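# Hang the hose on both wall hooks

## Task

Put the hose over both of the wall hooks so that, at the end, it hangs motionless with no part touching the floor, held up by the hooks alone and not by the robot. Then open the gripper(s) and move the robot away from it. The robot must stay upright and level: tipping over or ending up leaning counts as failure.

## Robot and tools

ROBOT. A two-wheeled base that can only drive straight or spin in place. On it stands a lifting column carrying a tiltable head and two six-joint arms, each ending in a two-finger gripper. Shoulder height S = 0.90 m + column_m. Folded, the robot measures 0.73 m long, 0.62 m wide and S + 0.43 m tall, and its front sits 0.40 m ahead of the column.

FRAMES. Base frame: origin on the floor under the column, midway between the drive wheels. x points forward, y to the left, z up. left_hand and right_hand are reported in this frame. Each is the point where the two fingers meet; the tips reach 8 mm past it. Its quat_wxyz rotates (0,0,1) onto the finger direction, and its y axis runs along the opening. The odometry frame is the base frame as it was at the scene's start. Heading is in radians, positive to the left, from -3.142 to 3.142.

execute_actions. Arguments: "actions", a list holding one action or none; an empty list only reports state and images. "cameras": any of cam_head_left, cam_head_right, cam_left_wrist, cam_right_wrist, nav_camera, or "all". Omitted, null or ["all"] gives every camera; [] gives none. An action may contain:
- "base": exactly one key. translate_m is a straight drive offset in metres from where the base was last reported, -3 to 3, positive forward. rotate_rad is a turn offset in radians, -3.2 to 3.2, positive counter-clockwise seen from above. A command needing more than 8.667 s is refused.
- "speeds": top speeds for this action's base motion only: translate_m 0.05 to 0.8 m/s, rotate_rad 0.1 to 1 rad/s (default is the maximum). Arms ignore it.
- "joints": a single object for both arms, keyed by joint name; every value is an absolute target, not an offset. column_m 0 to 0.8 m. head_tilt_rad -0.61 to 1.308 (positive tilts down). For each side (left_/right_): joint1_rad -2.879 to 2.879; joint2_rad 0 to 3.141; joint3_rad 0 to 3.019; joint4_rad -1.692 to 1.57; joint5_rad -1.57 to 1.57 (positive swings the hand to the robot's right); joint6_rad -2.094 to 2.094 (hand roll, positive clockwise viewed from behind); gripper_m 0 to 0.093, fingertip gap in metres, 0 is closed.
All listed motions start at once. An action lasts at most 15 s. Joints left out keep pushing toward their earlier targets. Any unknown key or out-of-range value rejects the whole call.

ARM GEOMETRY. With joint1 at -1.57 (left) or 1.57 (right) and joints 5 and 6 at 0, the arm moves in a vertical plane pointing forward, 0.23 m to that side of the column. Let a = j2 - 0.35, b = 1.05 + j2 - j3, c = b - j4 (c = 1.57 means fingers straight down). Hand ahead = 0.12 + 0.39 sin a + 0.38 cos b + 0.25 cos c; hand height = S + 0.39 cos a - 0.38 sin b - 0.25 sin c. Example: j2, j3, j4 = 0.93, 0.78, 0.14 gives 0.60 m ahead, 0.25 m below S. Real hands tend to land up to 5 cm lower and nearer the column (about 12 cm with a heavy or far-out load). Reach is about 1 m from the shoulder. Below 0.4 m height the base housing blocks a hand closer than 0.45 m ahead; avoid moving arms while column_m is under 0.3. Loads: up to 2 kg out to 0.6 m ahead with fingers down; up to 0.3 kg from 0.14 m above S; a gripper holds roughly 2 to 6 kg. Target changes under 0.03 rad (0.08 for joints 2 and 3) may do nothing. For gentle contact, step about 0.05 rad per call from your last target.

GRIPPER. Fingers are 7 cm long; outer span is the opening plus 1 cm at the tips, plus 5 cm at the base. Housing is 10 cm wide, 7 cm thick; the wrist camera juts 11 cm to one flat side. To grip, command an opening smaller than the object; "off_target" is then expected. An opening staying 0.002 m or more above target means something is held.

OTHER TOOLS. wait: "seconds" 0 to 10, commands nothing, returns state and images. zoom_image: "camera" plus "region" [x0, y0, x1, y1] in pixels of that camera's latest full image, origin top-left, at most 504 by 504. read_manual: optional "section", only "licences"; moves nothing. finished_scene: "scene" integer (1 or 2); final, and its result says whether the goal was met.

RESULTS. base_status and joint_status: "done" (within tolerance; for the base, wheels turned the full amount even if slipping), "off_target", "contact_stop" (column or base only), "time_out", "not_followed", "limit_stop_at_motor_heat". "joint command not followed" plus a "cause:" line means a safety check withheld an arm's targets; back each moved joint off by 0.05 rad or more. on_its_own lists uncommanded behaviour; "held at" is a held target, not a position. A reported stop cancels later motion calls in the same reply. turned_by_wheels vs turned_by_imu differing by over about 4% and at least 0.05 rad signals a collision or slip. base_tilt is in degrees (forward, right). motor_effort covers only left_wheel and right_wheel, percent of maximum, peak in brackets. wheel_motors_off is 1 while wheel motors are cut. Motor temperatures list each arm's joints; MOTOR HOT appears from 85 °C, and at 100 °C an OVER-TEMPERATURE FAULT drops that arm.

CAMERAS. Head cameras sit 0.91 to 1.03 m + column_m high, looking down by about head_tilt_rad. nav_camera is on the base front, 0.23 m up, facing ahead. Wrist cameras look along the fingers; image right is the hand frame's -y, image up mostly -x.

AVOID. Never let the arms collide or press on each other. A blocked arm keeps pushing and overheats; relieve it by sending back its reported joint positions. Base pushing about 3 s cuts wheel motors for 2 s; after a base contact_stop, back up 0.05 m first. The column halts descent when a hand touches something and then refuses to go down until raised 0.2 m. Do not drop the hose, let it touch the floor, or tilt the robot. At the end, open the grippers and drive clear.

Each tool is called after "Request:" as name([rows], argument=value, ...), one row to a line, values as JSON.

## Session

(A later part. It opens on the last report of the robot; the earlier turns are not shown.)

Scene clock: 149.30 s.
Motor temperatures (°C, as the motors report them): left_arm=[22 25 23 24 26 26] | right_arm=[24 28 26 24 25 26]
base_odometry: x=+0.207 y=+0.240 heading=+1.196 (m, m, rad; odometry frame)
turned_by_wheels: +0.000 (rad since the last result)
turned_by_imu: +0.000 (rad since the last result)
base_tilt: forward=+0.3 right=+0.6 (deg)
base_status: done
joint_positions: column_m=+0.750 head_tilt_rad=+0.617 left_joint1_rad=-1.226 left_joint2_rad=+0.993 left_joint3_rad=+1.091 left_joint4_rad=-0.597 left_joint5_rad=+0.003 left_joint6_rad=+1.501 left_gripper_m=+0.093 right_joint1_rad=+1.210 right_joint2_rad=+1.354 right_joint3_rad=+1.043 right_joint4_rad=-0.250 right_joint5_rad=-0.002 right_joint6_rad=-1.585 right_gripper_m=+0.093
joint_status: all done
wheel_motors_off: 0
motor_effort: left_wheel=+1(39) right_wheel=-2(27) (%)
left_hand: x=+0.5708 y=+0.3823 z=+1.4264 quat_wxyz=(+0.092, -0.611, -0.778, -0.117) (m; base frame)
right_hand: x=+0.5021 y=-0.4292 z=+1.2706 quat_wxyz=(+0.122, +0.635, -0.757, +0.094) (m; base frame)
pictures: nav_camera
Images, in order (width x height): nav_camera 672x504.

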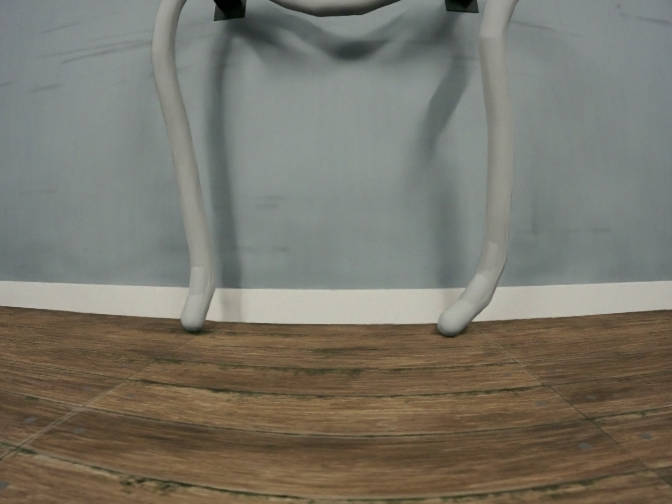

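Request:
execute_actions([
  {"base":{"translate_m":0.62},"speeds":{"translate_m":0.4},"joints":{"column_m":0.56,"head_tilt_rad":0.9,"left_joint1_rad":-1.95,"left_joint2_rad":1.3,"left_joint3_rad":1.2,"left_joint4_rad":-0.44,"left_joint6_rad":1.2,"right_joint2_rad":0.9,"right_joint3_rad":0.8,"right_joint1_rad":1.4}},
], cameras=["cam_head_left","cam_head_right","cam_left_wrist"])

Scene clock: 154.30 s.
Motor temperatures (°C, as the motors report them): left_arm=[22 26 23 24 26 26] | right_arm=[24 27 26 24 25 26]
base_odometry: x=+0.433 y=+0.817 heading=+1.198 (m, m, rad; odometry frame)
turned_by_wheels: +0.002 (rad since the last result)
turned_by_imu: +0.001 (rad since the last result)
base_tilt: forward=+0.3 right=+0.6 (deg)
base_status: done
joint_positions: column_m=+0.750 head_tilt_rad=+0.901 left_joint1_rad=-1.957 left_joint2_rad=+1.309 left_joint3_rad=+1.189 left_joint4_rad=-0.442 left_joint5_rad=+0.001 left_joint6_rad=+1.213 left_gripper_m=+0.093 right_joint1_rad=+1.411 right_joint2_rad=+0.892 right_joint3_rad=+0.795 right_joint4_rad=-0.252 right_joint5_rad=-0.002 right_joint6_rad=-1.586 right_gripper_m=+0.093
joint_status: column_m contact_stop (moved +0.000 of -0.190); the others done
wheel_motors_off: 0
on_its_own: column_m is held at +0.750, not at your +0.560, since a contact_stop
motor_effort: left_wheel=+2(31) right_wheel=-4(39) (%)
left_hand: x=+0.5588 y=+0.0074 z=+1.3119 quat_wxyz=(-0.078, -0.641, -0.750, +0.146) (m; base frame)
right_hand: x=+0.5214 y=-0.2964 z=+1.3961 quat_wxyz=(-0.010, +0.684, -0.721, +0.112) (m; base frame)
pictures: cam_head_left, cam_head_right, cam_left_wrist
Images, in order (width x height): cam_head_left 672x504, cam_head_right 672x504, cam_left_wrist 504x504.

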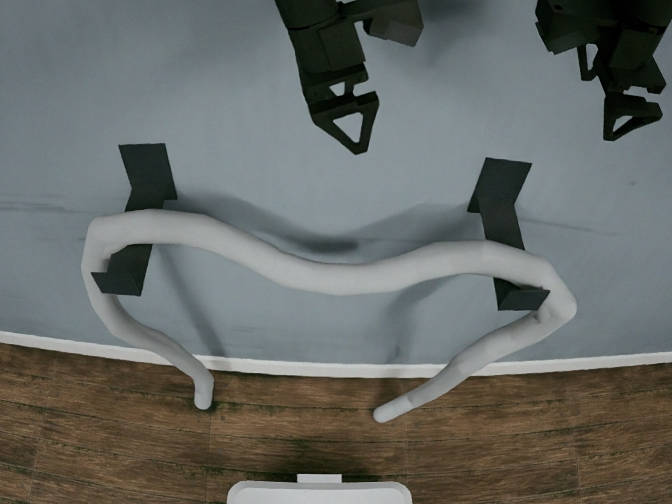

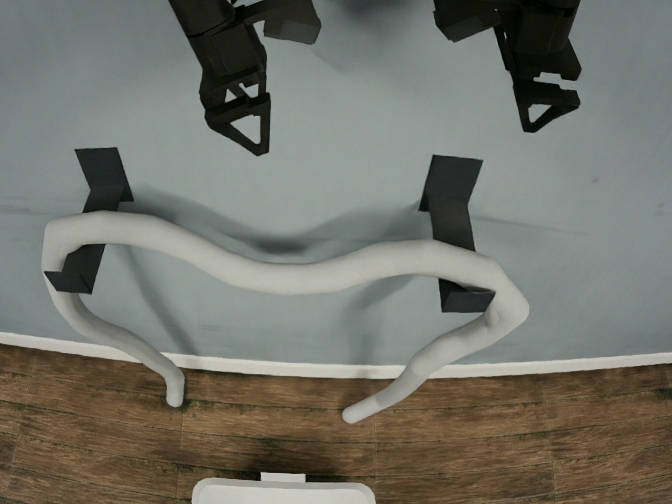

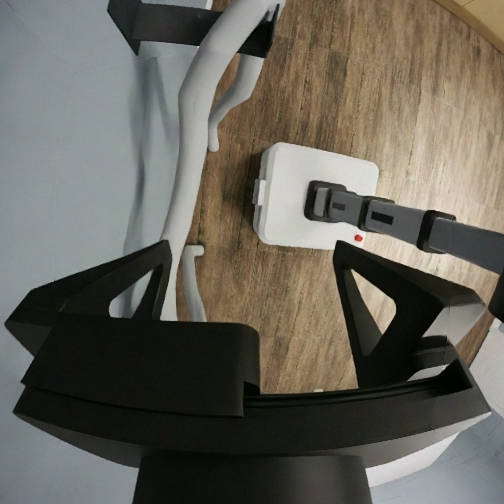

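Request:
execute_actions([
  {"base":{"translate_m":0.08},"joints":{"column_m":0.8,"left_joint6_rad":1.45}},
], cameras=[])

Request:
execute_actions([
  {"joints":{"column_m":0.5}},
], cameras=["cam_head_left","cam_head_right","cam_left_wrist"])

Scene clock: 156.87 s.
Motor temperatures (°C, as the motors report them): left_arm=[22 26 23 24 26 26] | right_arm=[24 27 26 24 25 26]
base_odometry: x=+0.462 y=+0.891 heading=+1.199 (m, m, rad; odometry frame)
turned_by_wheels: +0.001 (rad since the last result)
turned_by_imu: +0.001 (rad since the last result)
base_tilt: forward=+0.2 right=+0.6 (deg)
base_status: done
joint_positions: column_m=+0.800 head_tilt_rad=+0.902 left_joint1_rad=-1.954 left_joint2_rad=+1.306 left_joint3_rad=+1.194 left_joint4_rad=-0.442 left_joint5_rad=+0.001 left_joint6_rad=+1.436 left_gripper_m=+0.093 right_joint1_rad=+1.411 right_joint2_rad=+0.894 right_joint3_rad=+0.796 right_joint4_rad=-0.251 right_joint5_rad=-0.002 right_joint6_rad=-1.586 right_gripper_m=+0.093
joint_status: all done
wheel_motors_off: 0
motor_effort: left_wheel=+1(39) right_wheel=-3(36) (%)
left_hand: x=+0.5634 y=+0.0087 z=+1.3635 quat_wxyz=(-0.097, -0.719, -0.675, +0.133) (m; base frame)
right_hand: x=+0.5220 y=-0.2965 z=+1.4457 quat_wxyz=(-0.010, +0.684, -0.721, +0.112) (m; base frame)
pictures: none
No camera images: the call's "cameras" was empty. Leave "cameras" out to get every camera's image.

Scene clock: 161.30 s.
Motor temperatures (°C, as the motors report them): left_arm=[22 26 23 24 26 26] | right_arm=[24 27 26 24 25 26]
base_odometry: x=+0.462 y=+0.891 heading=+1.199 (m, m, rad; odometry frame)
turned_by_wheels: +0.000 (rad since the last result)
turned_by_imu: +0.000 (rad since the last result)
base_tilt: forward=+0.2 right=+0.6 (deg)
base_status: not commanded
joint_positions: column_m=+0.500 head_tilt_rad=+0.902 left_joint1_rad=-1.954 left_joint2_rad=+1.305 left_joint3_rad=+1.194 left_joint4_rad=-0.442 left_joint5_rad=+0.001 left_joint6_rad=+1.436 left_gripper_m=+0.093 right_joint1_rad=+1.411 right_joint2_rad=+0.894 right_joint3_rad=+0.796 right_joint4_rad=-0.251 right_joint5_rad=-0.002 right_joint6_rad=-1.586 right_gripper_m=+0.093
joint_status: all done
wheel_motors_off: 0
motor_effort: left_wheel=+2(2) right_wheel=-4(3) (%)
left_hand: x=+0.5637 y=+0.0087 z=+1.0640 quat_wxyz=(-0.097, -0.719, -0.675, +0.133) (m; base frame)
right_hand: x=+0.5220 y=-0.2965 z=+1.1458 quat_wxyz=(-0.010, +0.684, -0.721, +0.112) (m; base frame)
pictures: cam_head_left, cam_head_right, cam_left_wrist
Images, in order (width x height): cam_head_left 672x504, cam_head_right 672x504, cam_left_wrist 504x504.

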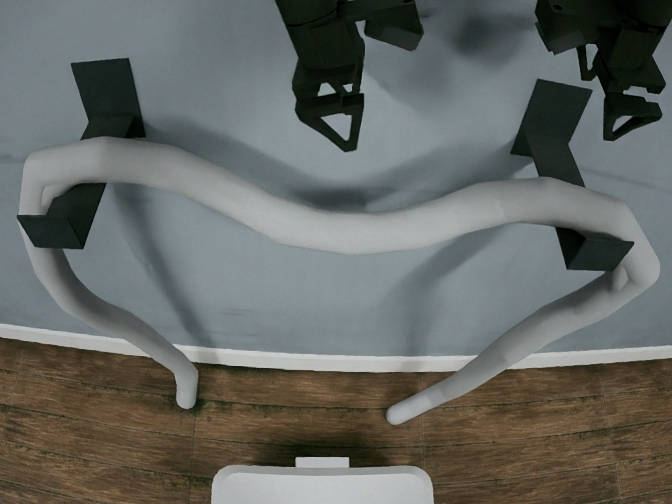

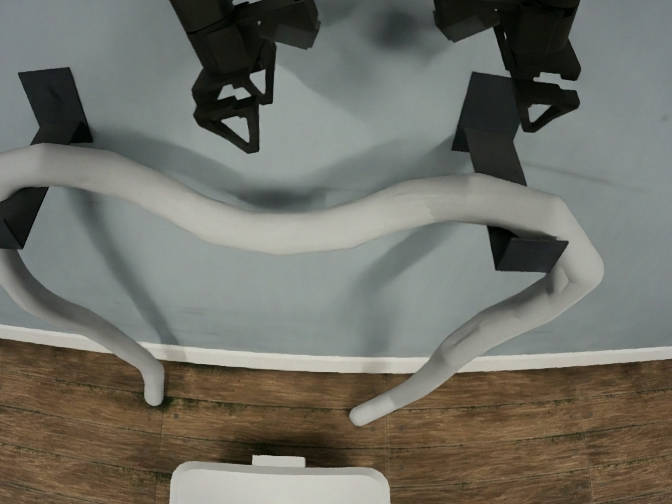

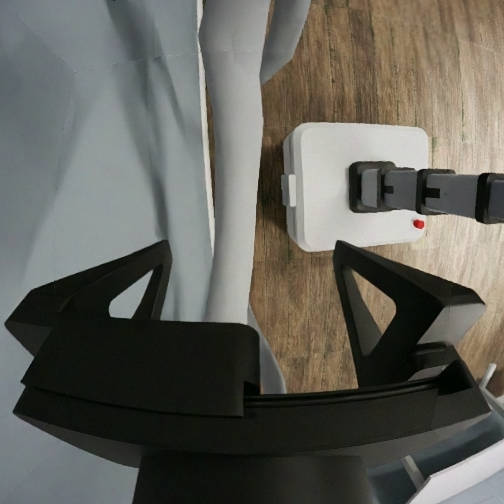

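Request:
execute_actions([
  {"joints":{"column_m":0.4,"right_joint2_rad":0.6,"right_joint3_rad":0.4,"right_joint4_rad":-0.6,"right_joint1_rad":1.5}},
], cameras=["cam_head_left","cam_left_wrist"])

Scene clock: 163.77 s.
Motor temperatures (°C, as the motors report them): left_arm=[22 26 23 24 26 26] | right_arm=[24 27 26 24 25 26]
base_odometry: x=+0.462 y=+0.891 heading=+1.199 (m, m, rad; odometry frame)
turned_by_wheels: +0.000 (rad since the last result)
turned_by_imu: +0.000 (rad since the last result)
base_tilt: forward=+0.3 right=+0.6 (deg)
base_status: not commanded
joint_positions: column_m=+0.400 head_tilt_rad=+0.902 left_joint1_rad=-1.954 left_joint2_rad=+1.305 left_joint3_rad=+1.194 left_joint4_rad=-0.442 left_joint5_rad=+0.001 left_joint6_rad=+1.436 left_gripper_m=+0.093 right_joint1_rad=+1.498 right_joint2_rad=+0.596 right_joint3_rad=+0.394 right_joint4_rad=-0.602 right_joint5_rad=+0.000 right_joint6_rad=-1.586 right_gripper_m=+0.093
joint_status: all done
wheel_motors_off: 0
motor_effort: left_wheel=+1(2) right_wheel=+0(4) (%)
left_hand: x=+0.5637 y=+0.0087 z=+0.9640 quat_wxyz=(-0.097, -0.719, -0.675, +0.133) (m; base frame)
right_hand: x=+0.2715 y=-0.2466 z=+1.0772 quat_wxyz=(+0.118, +0.689, -0.710, -0.079) (m; base frame)
pictures: cam_head_left, cam_left_wrist
Images, in order (width x height): cam_head_left 672x504, cam_left_wrist 504x504.

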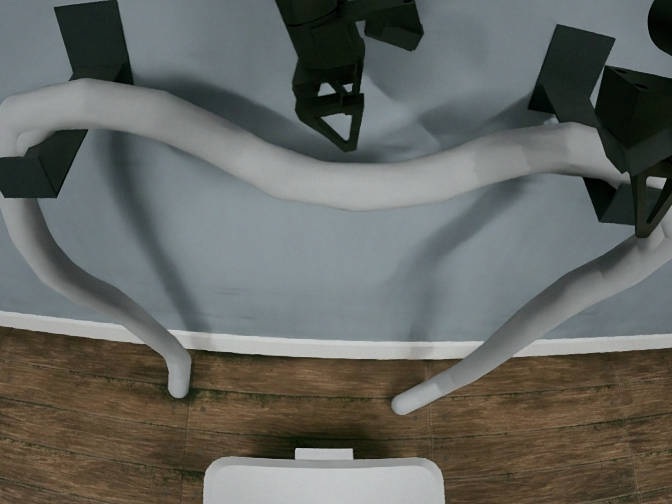

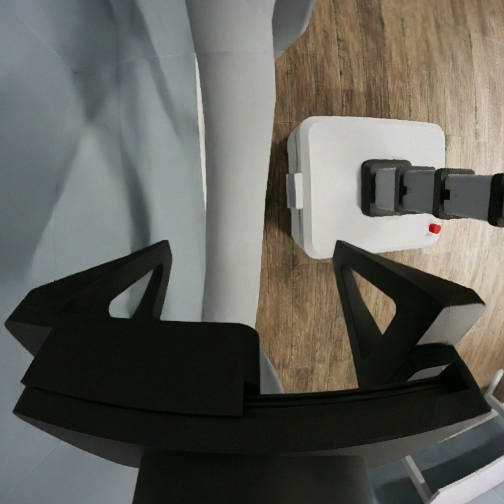

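Request:
execute_actions([
  {"joints":{"column_m":0.32}},
], cameras=["cam_head_left","cam_left_wrist"])

Request:
execute_actions([
  {"joints":{"left_gripper_m":0.0}},
], cameras=["cam_left_wrist"])

Scene clock: 166.00 s.
Motor temperatures (°C, as the motors report them): left_arm=[22 26 23 24 26 26] | right_arm=[24 27 26 24 25 26]
base_odometry: x=+0.462 y=+0.891 heading=+1.199 (m, m, rad; odometry frame)
turned_by_wheels: +0.000 (rad since the last result)
turned_by_imu: +0.000 (rad since the last result)
base_tilt: forward=+0.3 right=+0.6 (deg)
base_status: not commanded
joint_positions: column_m=+0.320 head_tilt_rad=+0.902 left_joint1_rad=-1.954 left_joint2_rad=+1.305 left_joint3_rad=+1.194 left_joint4_rad=-0.442 left_joint5_rad=+0.001 left_joint6_rad=+1.436 left_gripper_m=+0.093 right_joint1_rad=+1.498 right_joint2_rad=+0.596 right_joint3_rad=+0.394 right_joint4_rad=-0.602 right_joint5_rad=+0.000 right_joint6_rad=-1.586 right_gripper_m=+0.093
joint_status: all done
wheel_motors_off: 0
motor_effort: left_wheel=+2(2) right_wheel=-3(4) (%)
left_hand: x=+0.5637 y=+0.0087 z=+0.8840 quat_wxyz=(-0.097, -0.719, -0.675, +0.133) (m; base frame)
right_hand: x=+0.2715 y=-0.2466 z=+0.9972 quat_wxyz=(+0.118, +0.689, -0.710, -0.079) (m; base frame)
pictures: cam_head_left, cam_left_wrist
Images, in order (width x height): cam_head_left 672x504, cam_left_wrist 504x504.

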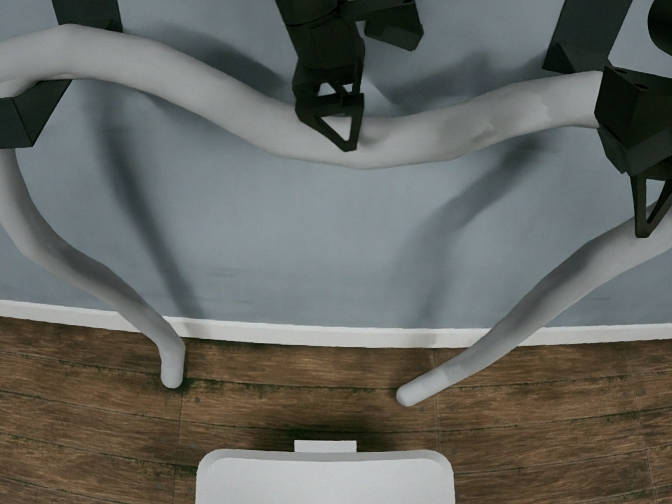

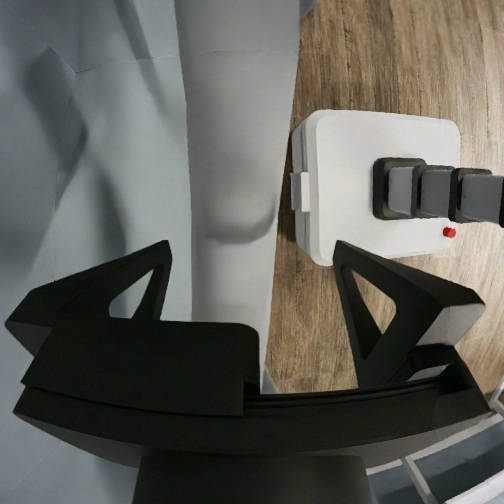

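Scene clock: 166.70 s.
Motor temperatures (°C, as the motors report them): left_arm=[22 26 23 24 26 26] | right_arm=[24 27 26 24 25 26]
base_odometry: x=+0.462 y=+0.891 heading=+1.199 (m, m, rad; odometry frame)
turned_by_wheels: +0.000 (rad since the last result)
turned_by_imu: +0.000 (rad since the last result)
base_tilt: forward=+0.3 right=+0.6 (deg)
base_status: not commanded
joint_positions: column_m=+0.320 head_tilt_rad=+0.902 left_joint1_rad=-1.954 left_joint2_rad=+1.305 left_joint3_rad=+1.194 left_joint4_rad=-0.442 left_joint5_rad=+0.001 left_joint6_rad=+1.436 left_gripper_m=+0.001 right_joint1_rad=+1.498 right_joint2_rad=+0.596 right_joint3_rad=+0.394 right_joint4_rad=-0.602 right_joint5_rad=+0.000 right_joint6_rad=-1.586 right_gripper_m=+0.093
joint_status: all done
wheel_motors_off: 0
motor_effort: left_wheel=+2(2) right_wheel=-1(1) (%)
left_hand: x=+0.5637 y=+0.0087 z=+0.8840 quat_wxyz=(-0.097, -0.719, -0.675, +0.133) (m; base frame)
right_hand: x=+0.2715 y=-0.2466 z=+0.9972 quat_wxyz=(+0.118, +0.689, -0.710, -0.079) (m; base frame)
pictures: cam_left_wrist
Images, in order (width x height): cam_left_wrist 504x504.

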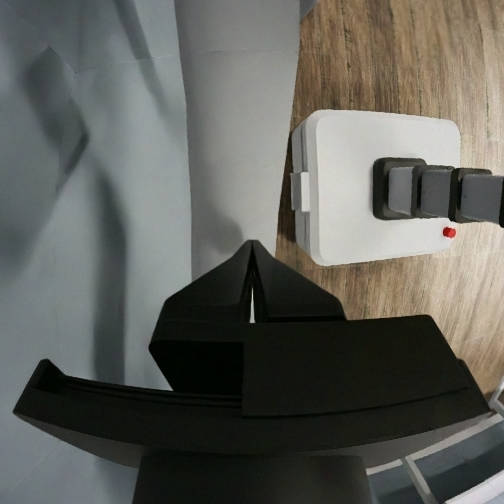

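Request:
execute_actions([
  {"joints":{"left_gripper_m":0.093}},
], cameras=[])

Request:
execute_actions([
  {"joints":{"column_m":0.05}},
], cameras=["cam_head_left","cam_left_wrist","nav_camera"])

Scene clock: 168.13 s.
Motor temperatures (°C, as the motors report them): left_arm=[22 26 23 24 26 26] | right_arm=[24 27 26 24 25 26]
base_odometry: x=+0.462 y=+0.891 heading=+1.199 (m, m, rad; odometry frame)
turned_by_wheels: +0.000 (rad since the last result)
turned_by_imu: +0.000 (rad since the last result)
base_tilt: forward=+0.3 right=+0.6 (deg)
base_status: not commanded
joint_positions: column_m=+0.320 head_tilt_rad=+0.902 left_joint1_rad=-1.954 left_joint2_rad=+1.305 left_joint3_rad=+1.194 left_joint4_rad=-0.442 left_joint5_rad=+0.001 left_joint6_rad=+1.436 left_gripper_m=+0.093 right_joint1_rad=+1.498 right_joint2_rad=+0.596 right_joint3_rad=+0.394 right_joint4_rad=-0.602 right_joint5_rad=+0.000 right_joint6_rad=-1.586 right_gripper_m=+0.093
joint_status: all done
wheel_motors_off: 0
motor_effort: left_wheel=+2(2) right_wheel=-3(2) (%)
left_hand: x=+0.5637 y=+0.0087 z=+0.8840 quat_wxyz=(-0.097, -0.719, -0.675, +0.133) (m; base frame)
right_hand: x=+0.2715 y=-0.2466 z=+0.9972 quat_wxyz=(+0.118, +0.689, -0.710, -0.079) (m; base frame)
pictures: none
No camera images: the call's "cameras" was empty. Leave "cameras" out to get every camera's image.

Scene clock: 172.20 s.
Motor temperatures (°C, as the motors report them): left_arm=[22 26 23 24 26 26] | right_arm=[24 27 26 24 25 26]
base_odometry: x=+0.462 y=+0.891 heading=+1.199 (m, m, rad; odometry frame)
turned_by_wheels: +0.000 (rad since the last result)
turned_by_imu: +0.000 (rad since the last result)
base_tilt: forward=+0.3 right=+0.6 (deg)
base_status: not commanded
joint_positions: column_m=+0.050 head_tilt_rad=+0.902 left_joint1_rad=-1.995 left_joint2_rad=+1.220 left_joint3_rad=+1.194 left_joint4_rad=-0.442 left_joint5_rad=+0.013 left_joint6_rad=+1.436 left_gripper_m=+0.093 right_joint1_rad=+1.498 right_joint2_rad=+0.596 right_joint3_rad=+0.394 right_joint4_rad=-0.602 right_joint5_rad=+0.000 right_joint6_rad=-1.586 right_gripper_m=+0.093
joint_status: all done
wheel_motors_off: 0
motor_effort: left_wheel=+3(3) right_wheel=-4(2) (%)
left_hand: x=+0.5897 y=-0.0065 z=+0.6618 quat_wxyz=(-0.146, -0.718, -0.669, +0.127) (m; base frame)
right_hand: x=+0.2715 y=-0.2466 z=+0.7272 quat_wxyz=(+0.118, +0.689, -0.710, -0.079) (m; base frame)
pictures: cam_head_left, cam_left_wrist, nav_camera
Images, in order (width x height): cam_head_left 672x504, cam_left_wrist 504x504, nav_camera 672x504.

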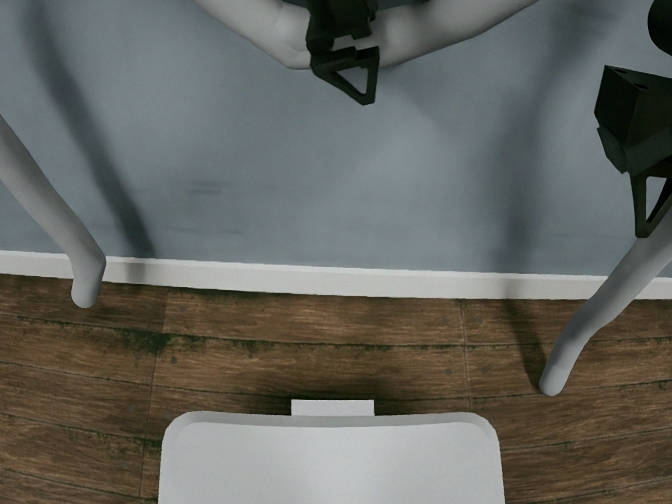

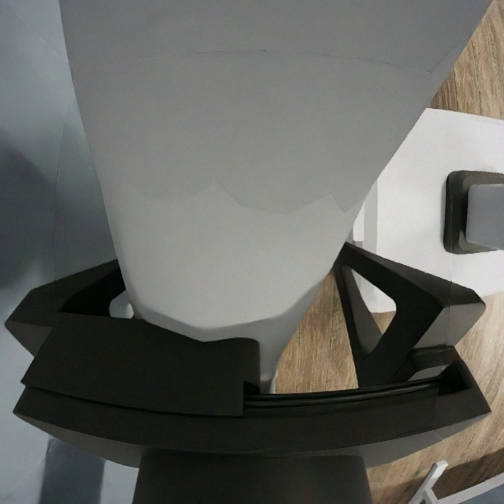

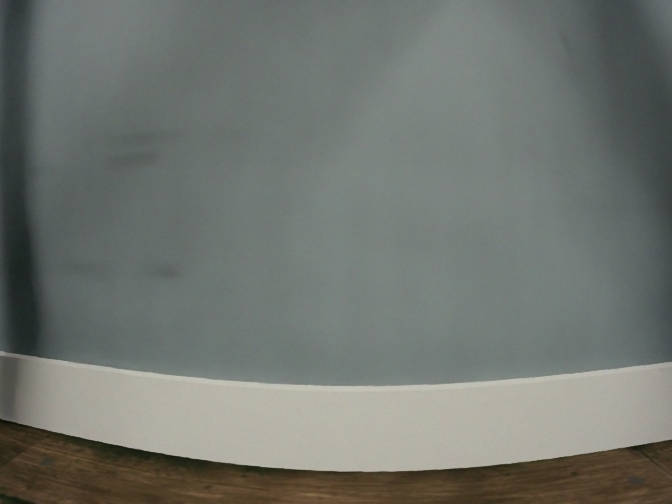

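Working. Raise and back off to check.

Request:
execute_actions([
  {"joints":{"column_m":0.3}},
], cameras=[])

Request:
execute_actions([
  {"base":{"translate_m":-0.7},"joints":{"head_tilt_rad":0.45}},
], cameras=["cam_head_left","nav_camera"])

Scene clock: 176.67 s.
Motor temperatures (°C, as the motors report them): left_arm=[22 26 23 24 26 26] | right_arm=[24 27 26 24 25 26]
base_odometry: x=+0.462 y=+0.891 heading=+1.199 (m, m, rad; odometry frame)
turned_by_wheels: +0.000 (rad since the last result)
turned_by_imu: +0.000 (rad since the last result)
base_tilt: forward=+0.3 right=+0.6 (deg)
base_status: not commanded
joint_positions: column_m=+0.300 head_tilt_rad=+0.902 left_joint1_rad=-1.959 left_joint2_rad=+1.287 left_joint3_rad=+1.193 left_joint4_rad=-0.442 left_joint5_rad=+0.003 left_joint6_rad=+1.437 left_gripper_m=+0.093 right_joint1_rad=+1.498 right_joint2_rad=+0.596 right_joint3_rad=+0.394 right_joint4_rad=-0.602 right_joint5_rad=+0.000 right_joint6_rad=-1.586 right_gripper_m=+0.093
joint_status: all done
wheel_motors_off: 0
motor_effort: left_wheel=+3(3) right_wheel=-1(3) (%)
left_hand: x=+0.5694 y=+0.0074 z=+0.8728 quat_wxyz=(-0.106, -0.719, -0.674, +0.131) (m; base frame)
right_hand: x=+0.2715 y=-0.2466 z=+0.9770 quat_wxyz=(+0.118, +0.689, -0.710, -0.079) (m; base frame)
pictures: none
No camera images: the call's "cameras" was empty. Leave "cameras" out to get every camera's image.

Scene clock: 179.73 s.
Motor temperatures (°C, as the motors report them): left_arm=[22 26 23 24 26 26] | right_arm=[24 27 26 24 25 26]
base_odometry: x=+0.208 y=+0.239 heading=+1.201 (m, m, rad; odometry frame)
turned_by_wheels: +0.001 (rad since the last result)
turned_by_imu: +0.003 (rad since the last result)
base_tilt: forward=+0.3 right=+0.6 (deg)
base_status: done
joint_positions: column_m=+0.300 head_tilt_rad=+0.468 left_joint1_rad=-1.957 left_joint2_rad=+1.288 left_joint3_rad=+1.193 left_joint4_rad=-0.442 left_joint5_rad=+0.003 left_joint6_rad=+1.437 left_gripper_m=+0.093 right_joint1_rad=+1.498 right_joint2_rad=+0.597 right_joint3_rad=+0.395 right_joint4_rad=-0.602 right_joint5_rad=+0.000 right_joint6_rad=-1.586 right_gripper_m=+0.093
joint_status: all done
wheel_motors_off: 0
motor_effort: left_wheel=+2(44) right_wheel=+0(47) (%)
left_hand: x=+0.5688 y=+0.0084 z=+0.8718 quat_wxyz=(-0.104, -0.719, -0.675, +0.130) (m; base frame)
right_hand: x=+0.2718 y=-0.2466 z=+0.9770 quat_wxyz=(+0.118, +0.689, -0.710, -0.079) (m; base frame)
pictures: cam_head_left, nav_camera
Images, in order (width x height): cam_head_left 672x504, nav_camera 672x504.

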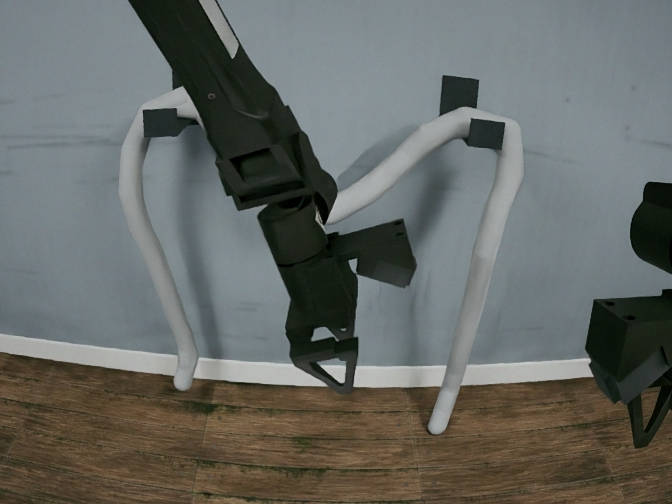

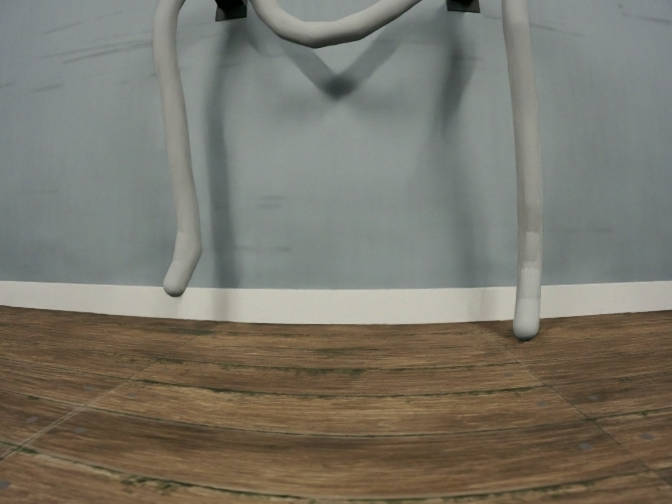

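Request:
execute_actions([
  {"base":{"translate_m":0.7},"speeds":{"translate_m":0.4},"joints":{"column_m":0.5,"head_tilt_rad":0.9,"left_joint1_rad":-2.2,"left_joint6_rad":1.3}},
], cameras=["cam_head_left","cam_left_wrist"])

Scene clock: 183.80 s.
Motor temperatures (°C, as the motors report them): left_arm=[22 26 23 24 26 26] | right_arm=[24 27 26 24 25 26]
base_odometry: x=+0.461 y=+0.892 heading=+1.202 (m, m, rad; odometry frame)
turned_by_wheels: +0.001 (rad since the last result)
turned_by_imu: +0.000 (rad since the last result)
base_tilt: forward=+0.3 right=+0.6 (deg)
base_status: done
joint_positions: column_m=+0.500 head_tilt_rad=+0.901 left_joint1_rad=-2.206 left_joint2_rad=+1.291 left_joint3_rad=+1.192 left_joint4_rad=-0.442 left_joint5_rad=+0.001 left_joint6_rad=+1.313 left_gripper_m=+0.093 right_joint1_rad=+1.498 right_joint2_rad=+0.597 right_joint3_rad=+0.395 right_joint4_rad=-0.602 right_joint5_rad=+0.000 right_joint6_rad=-1.586 right_gripper_m=+0.093
joint_status: all done
wheel_motors_off: 0
motor_effort: left_wheel=+2(36) right_wheel=-4(37) (%)
left_hand: x=+0.5324 y=-0.1156 z=+1.1309 quat_wxyz=(-0.158, -0.705, -0.656, +0.219) (m; base frame)
right_hand: x=+0.2717 y=-0.2466 z=+1.1769 quat_wxyz=(+0.118, +0.689, -0.710, -0.079) (m; base frame)
pictures: cam_head_left, cam_left_wrist
Images, in order (width x height): cam_head_left 672x504, cam_left_wrist 504x504.

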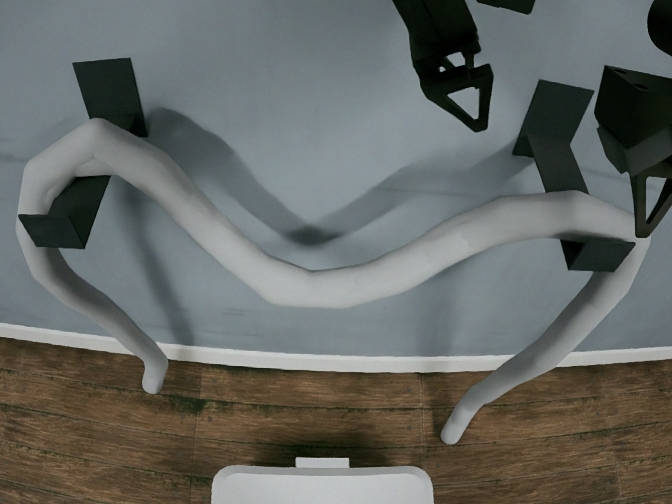

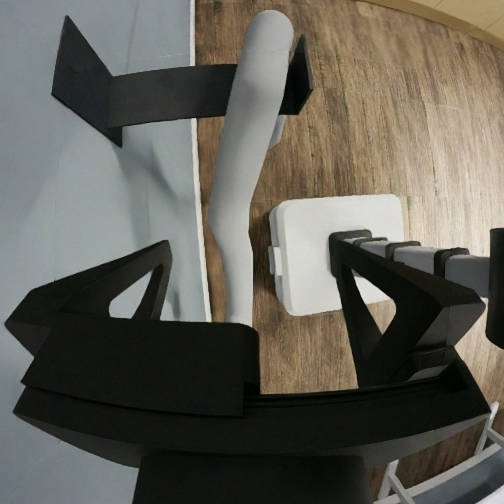

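Request:
execute_actions([
  {"joints":{"column_m":0.0}},
], cameras=["cam_head_left","cam_left_wrist"])

Request:
execute_actions([
  {"joints":{"column_m":0.45}},
], cameras=[])

Request:
execute_actions([
  {"base":{"translate_m":-0.7},"joints":{"head_tilt_rad":0.5,"left_joint1_rad":-1.5}},
], cameras=["cam_head_left","nav_camera"])

Scene clock: 191.87 s.
Motor temperatures (°C, as the motors report them): left_arm=[22 26 23 24 26 26] | right_arm=[24 27 26 24 25 26]
base_odometry: x=+0.461 y=+0.892 heading=+1.202 (m, m, rad; odometry frame)
turned_by_wheels: +0.000 (rad since the last result)
turned_by_imu: +0.001 (rad since the last result)
base_tilt: forward=+0.3 right=+0.6 (deg)
base_status: not commanded
joint_positions: column_m=+0.002 head_tilt_rad=+0.901 left_joint1_rad=-2.219 left_joint2_rad=+1.234 left_joint3_rad=+1.202 left_joint4_rad=-0.442 left_joint5_rad=+0.012 left_joint6_rad=+1.307 left_gripper_m=+0.093 right_joint1_rad=+1.498 right_joint2_rad=+0.597 right_joint3_rad=+0.395 right_joint4_rad=-0.602 right_joint5_rad=+0.000 right_joint6_rad=-1.586 right_gripper_m=+0.093
joint_status: all done
joint sent to its limit — the command would take column_m past its lower limit, so that joint was sent only as far as its limit.
wheel_motors_off: 0
motor_effort: left_wheel=+4(4) right_wheel=-4(3) (%)
left_hand: x=+0.5568 y=-0.1161 z=+0.6650 quat_wxyz=(-0.191, -0.696, -0.658, +0.213) (m; base frame)
right_hand: x=+0.2717 y=-0.2466 z=+0.6794 quat_wxyz=(+0.118, +0.689, -0.710, -0.079) (m; base frame)
pictures: cam_head_left, cam_left_wrist
Images, in order (width x height): cam_head_left 672x504, cam_left_wrist 504x504.

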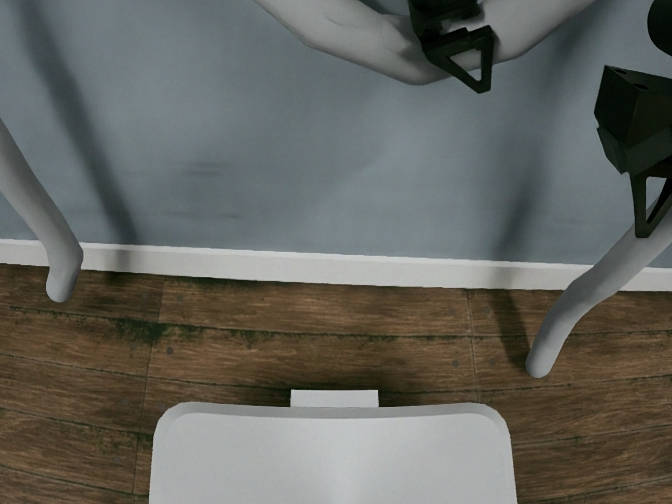

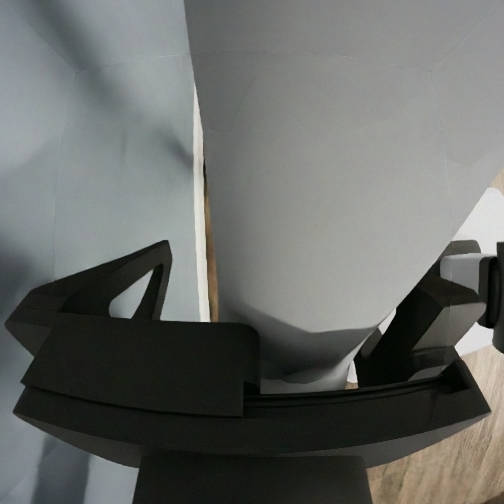

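Scene clock: 198.27 s.
Motor temperatures (°C, as the motors report them): left_arm=[22 26 23 24 26 26] | right_arm=[24 27 26 24 25 26]
base_odometry: x=+0.461 y=+0.892 heading=+1.202 (m, m, rad; odometry frame)
turned_by_wheels: +0.000 (rad since the last result)
turned_by_imu: +0.000 (rad since the last result)
base_tilt: forward=+0.3 right=+0.6 (deg)
base_status: not commanded
joint_positions: column_m=+0.450 head_tilt_rad=+0.901 left_joint1_rad=-2.197 left_joint2_rad=+1.287 left_joint3_rad=+1.199 left_joint4_rad=-0.442 left_joint5_rad=+0.000 left_joint6_rad=+1.306 left_gripper_m=+0.093 right_joint1_rad=+1.498 right_joint2_rad=+0.597 right_joint3_rad=+0.395 right_joint4_rad=-0.602 right_joint5_rad=+0.000 right_joint6_rad=-1.586 right_gripper_m=+0.093
joint_status: all done
wheel_motors_off: 0
motor_effort: left_wheel=+4(5) right_wheel=-3(5) (%)
left_hand: x=+0.5395 y=-0.1117 z=+1.0811 quat_wxyz=(-0.159, -0.701, -0.661, +0.214) (m; base frame)
right_hand: x=+0.2717 y=-0.2466 z=+1.1269 quat_wxyz=(+0.118, +0.689, -0.710, -0.079) (m; base frame)
pictures: none
No camera images: the call's "cameras" was empty. Leave "cameras" out to get every camera's image.

Scene clock: 201.40 s.
Motor temperatures (°C, as the motors report them): left_arm=[22 26 23 24 26 26] | right_arm=[24 26 26 24 25 26]
base_odometry: x=+0.209 y=+0.239 heading=+1.203 (m, m, rad; odometry frame)
turned_by_wheels: +0.001 (rad since the last result)
turned_by_imu: +0.003 (rad since the last result)
base_tilt: forward=+0.3 right=+0.6 (deg)
base_status: done
joint_positions: column_m=+0.450 head_tilt_rad=+0.518 left_joint1_rad=-1.495 left_joint2_rad=+1.291 left_joint3_rad=+1.194 left_joint4_rad=-0.442 left_joint5_rad=+0.000 left_joint6_rad=+1.306 left_gripper_m=+0.093 right_joint1_rad=+1.498 right_joint2_rad=+0.598 right_joint3_rad=+0.396 right_joint4_rad=-0.602 right_joint5_rad=+0.000 right_joint6_rad=-1.586 right_gripper_m=+0.093
joint_status: all done
wheel_motors_off: 0
motor_effort: left_wheel=+2(49) right_wheel=-2(43) (%)
left_hand: x=+0.5891 y=+0.2682 z=+0.9854 quat_wxyz=(+0.026, -0.592, -0.805, -0.021) (m; base frame)
right_hand: x=+0.2721 y=-0.2466 z=+1.1269 quat_wxyz=(+0.118, +0.689, -0.710, -0.079) (m; base frame)
pictures: cam_head_left, nav_camera
Images, in order (width x height): cam_head_left 672x504, nav_camera 672x504.

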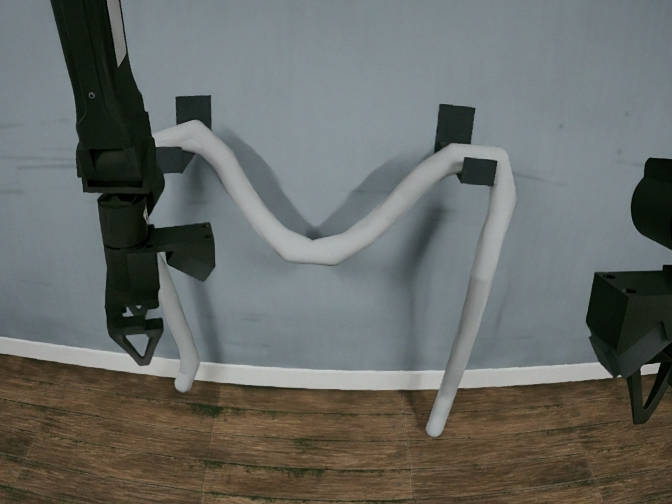

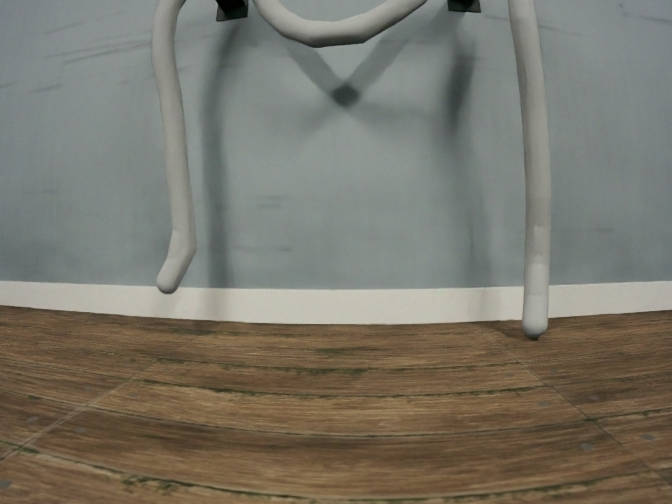

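Request:
execute_actions([
  {"base":{"translate_m":0.7},"speeds":{"translate_m":0.4},"joints":{"column_m":0.55,"head_tilt_rad":0.9,"left_joint1_rad":-2.15}},
], cameras=["cam_left_wrist"])

Request:
execute_actions([
  {"joints":{"column_m":0.1}},
], cameras=["cam_left_wrist"])

Request:
execute_actions([
  {"joints":{"left_joint2_rad":1.7,"left_joint3_rad":1.3,"left_joint4_rad":-0.12}},
], cameras=["cam_head_left","cam_left_wrist"])

Scene clock: 205.87 s.
Motor temperatures (°C, as the motors report them): left_arm=[22 26 23 24 26 26] | right_arm=[24 26 26 24 25 26]
base_odometry: x=+0.461 y=+0.892 heading=+1.204 (m, m, rad; odometry frame)
turned_by_wheels: +0.001 (rad since the last result)
turned_by_imu: +0.000 (rad since the last result)
base_tilt: forward=+0.3 right=+0.6 (deg)
base_status: done
joint_positions: column_m=+0.550 head_tilt_rad=+0.901 left_joint1_rad=-2.157 left_joint2_rad=+1.292 left_joint3_rad=+1.192 left_joint4_rad=-0.442 left_joint5_rad=+0.001 left_joint6_rad=+1.306 left_gripper_m=+0.093 right_joint1_rad=+1.498 right_joint2_rad=+0.598 right_joint3_rad=+0.396 right_joint4_rad=-0.602 right_joint5_rad=+0.000 right_joint6_rad=-1.586 right_gripper_m=+0.093
joint_status: all done
wheel_motors_off: 0
motor_effort: left_wheel=+2(35) right_wheel=-1(43) (%)
left_hand: x=+0.5403 y=-0.0931 z=+1.1665 quat_wxyz=(-0.144, -0.698, -0.671, +0.204) (m; base frame)
right_hand: x=+0.2720 y=-0.2466 z=+1.2268 quat_wxyz=(+0.118, +0.689, -0.710, -0.079) (m; base frame)
pictures: cam_left_wrist
Images, in order (width x height): cam_left_wrist 504x504.

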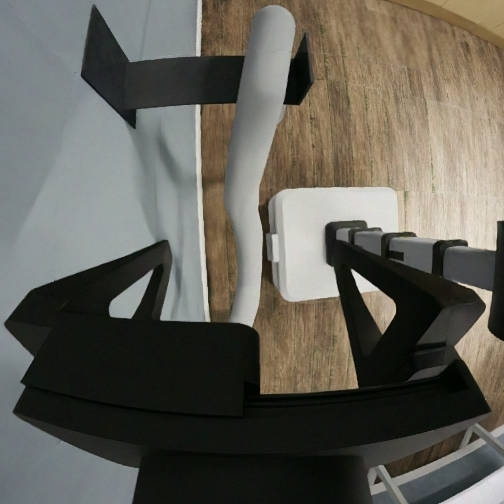

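Scene clock: 212.23 s.
Motor temperatures (°C, as the motors report them): left_arm=[22 26 23 24 26 26] | right_arm=[24 26 26 24 25 26]
base_odometry: x=+0.461 y=+0.892 heading=+1.204 (m, m, rad; odometry frame)
turned_by_wheels: +0.000 (rad since the last result)
turned_by_imu: +0.001 (rad since the last result)
base_tilt: forward=+0.2 right=+0.6 (deg)
base_status: not commanded
joint_positions: column_m=+0.100 head_tilt_rad=+0.901 left_joint1_rad=-2.157 left_joint2_rad=+1.292 left_joint3_rad=+1.192 left_joint4_rad=-0.442 left_joint5_rad=+0.001 left_joint6_rad=+1.306 left_gripper_m=+0.093 right_joint1_rad=+1.498 right_joint2_rad=+0.598 right_joint3_rad=+0.396 right_joint4_rad=-0.602 right_joint5_rad=+0.000 right_joint6_rad=-1.586 right_gripper_m=+0.093
joint_status: all done
wheel_motors_off: 0
motor_effort: left_wheel=+3(3) right_wheel=-3(1) (%)
left_hand: x=+0.5403 y=-0.0931 z=+0.7167 quat_wxyz=(-0.144, -0.698, -0.671, +0.204) (m; base frame)
right_hand: x=+0.2720 y=-0.2466 z=+0.7770 quat_wxyz=(+0.118, +0.689, -0.710, -0.079) (m; base frame)
pictures: cam_left_wrist
Images, in order (width x height): cam_left_wrist 504x504.

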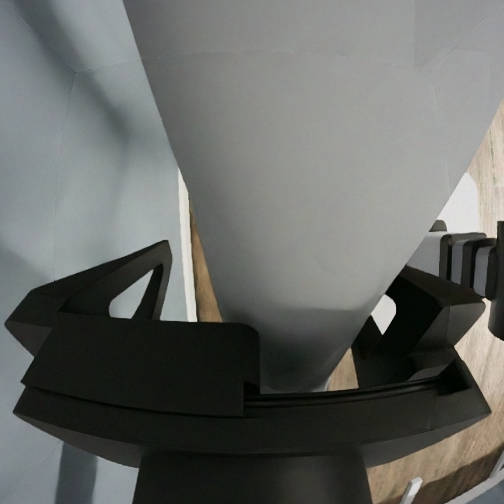

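Scene clock: 213.50 s.
Motor temperatures (°C, as the motors report them): left_arm=[22 26 23 24 26 26] | right_arm=[24 26 26 24 25 26]
base_odometry: x=+0.461 y=+0.892 heading=+1.204 (m, m, rad; odometry frame)
turned_by_wheels: +0.000 (rad since the last result)
turned_by_imu: +0.000 (rad since the last result)
base_tilt: forward=+0.3 right=+0.5 (deg)
base_status: not commanded
joint_positions: column_m=+0.100 head_tilt_rad=+0.901 left_joint1_rad=-2.183 left_joint2_rad=+1.631 left_joint3_rad=+1.309 left_joint4_rad=-0.130 left_joint5_rad=+0.034 left_joint6_rad=+1.270 left_gripper_m=+0.093 right_joint1_rad=+1.498 right_joint2_rad=+0.598 right_joint3_rad=+0.396 right_joint4_rad=-0.602 right_joint5_rad=+0.000 right_joint6_rad=-1.586 right_gripper_m=+0.093
joint_status: all done
wheel_motors_off: 0
motor_effort: left_wheel=+6(6) right_wheel=-3(7) (%)
left_hand: x=+0.5219 y=-0.1803 z=+0.6041 quat_wxyz=(-0.193, -0.677, -0.679, +0.209) (m; base frame)
right_hand: x=+0.2720 y=-0.2466 z=+0.7770 quat_wxyz=(+0.118, +0.689, -0.710, -0.079) (m; base frame)
pictures: cam_head_left, cam_left_wrist
Images, in order (width x height): cam_head_left 672x504, cam_left_wrist 504x504.

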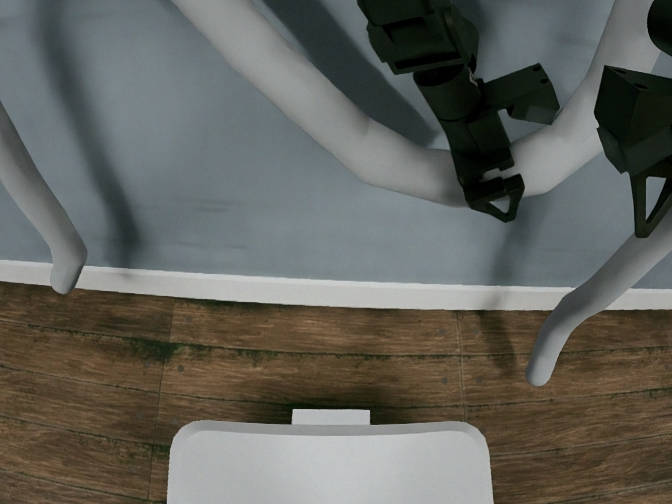

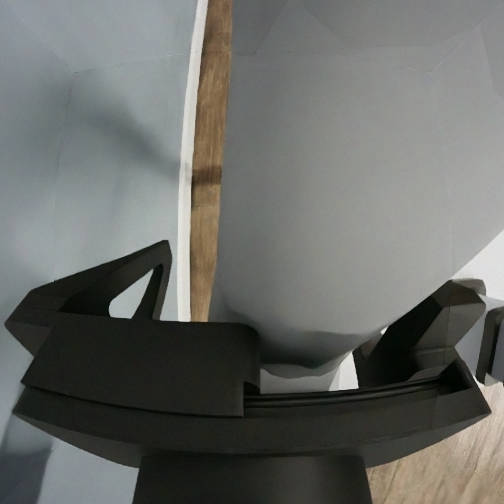

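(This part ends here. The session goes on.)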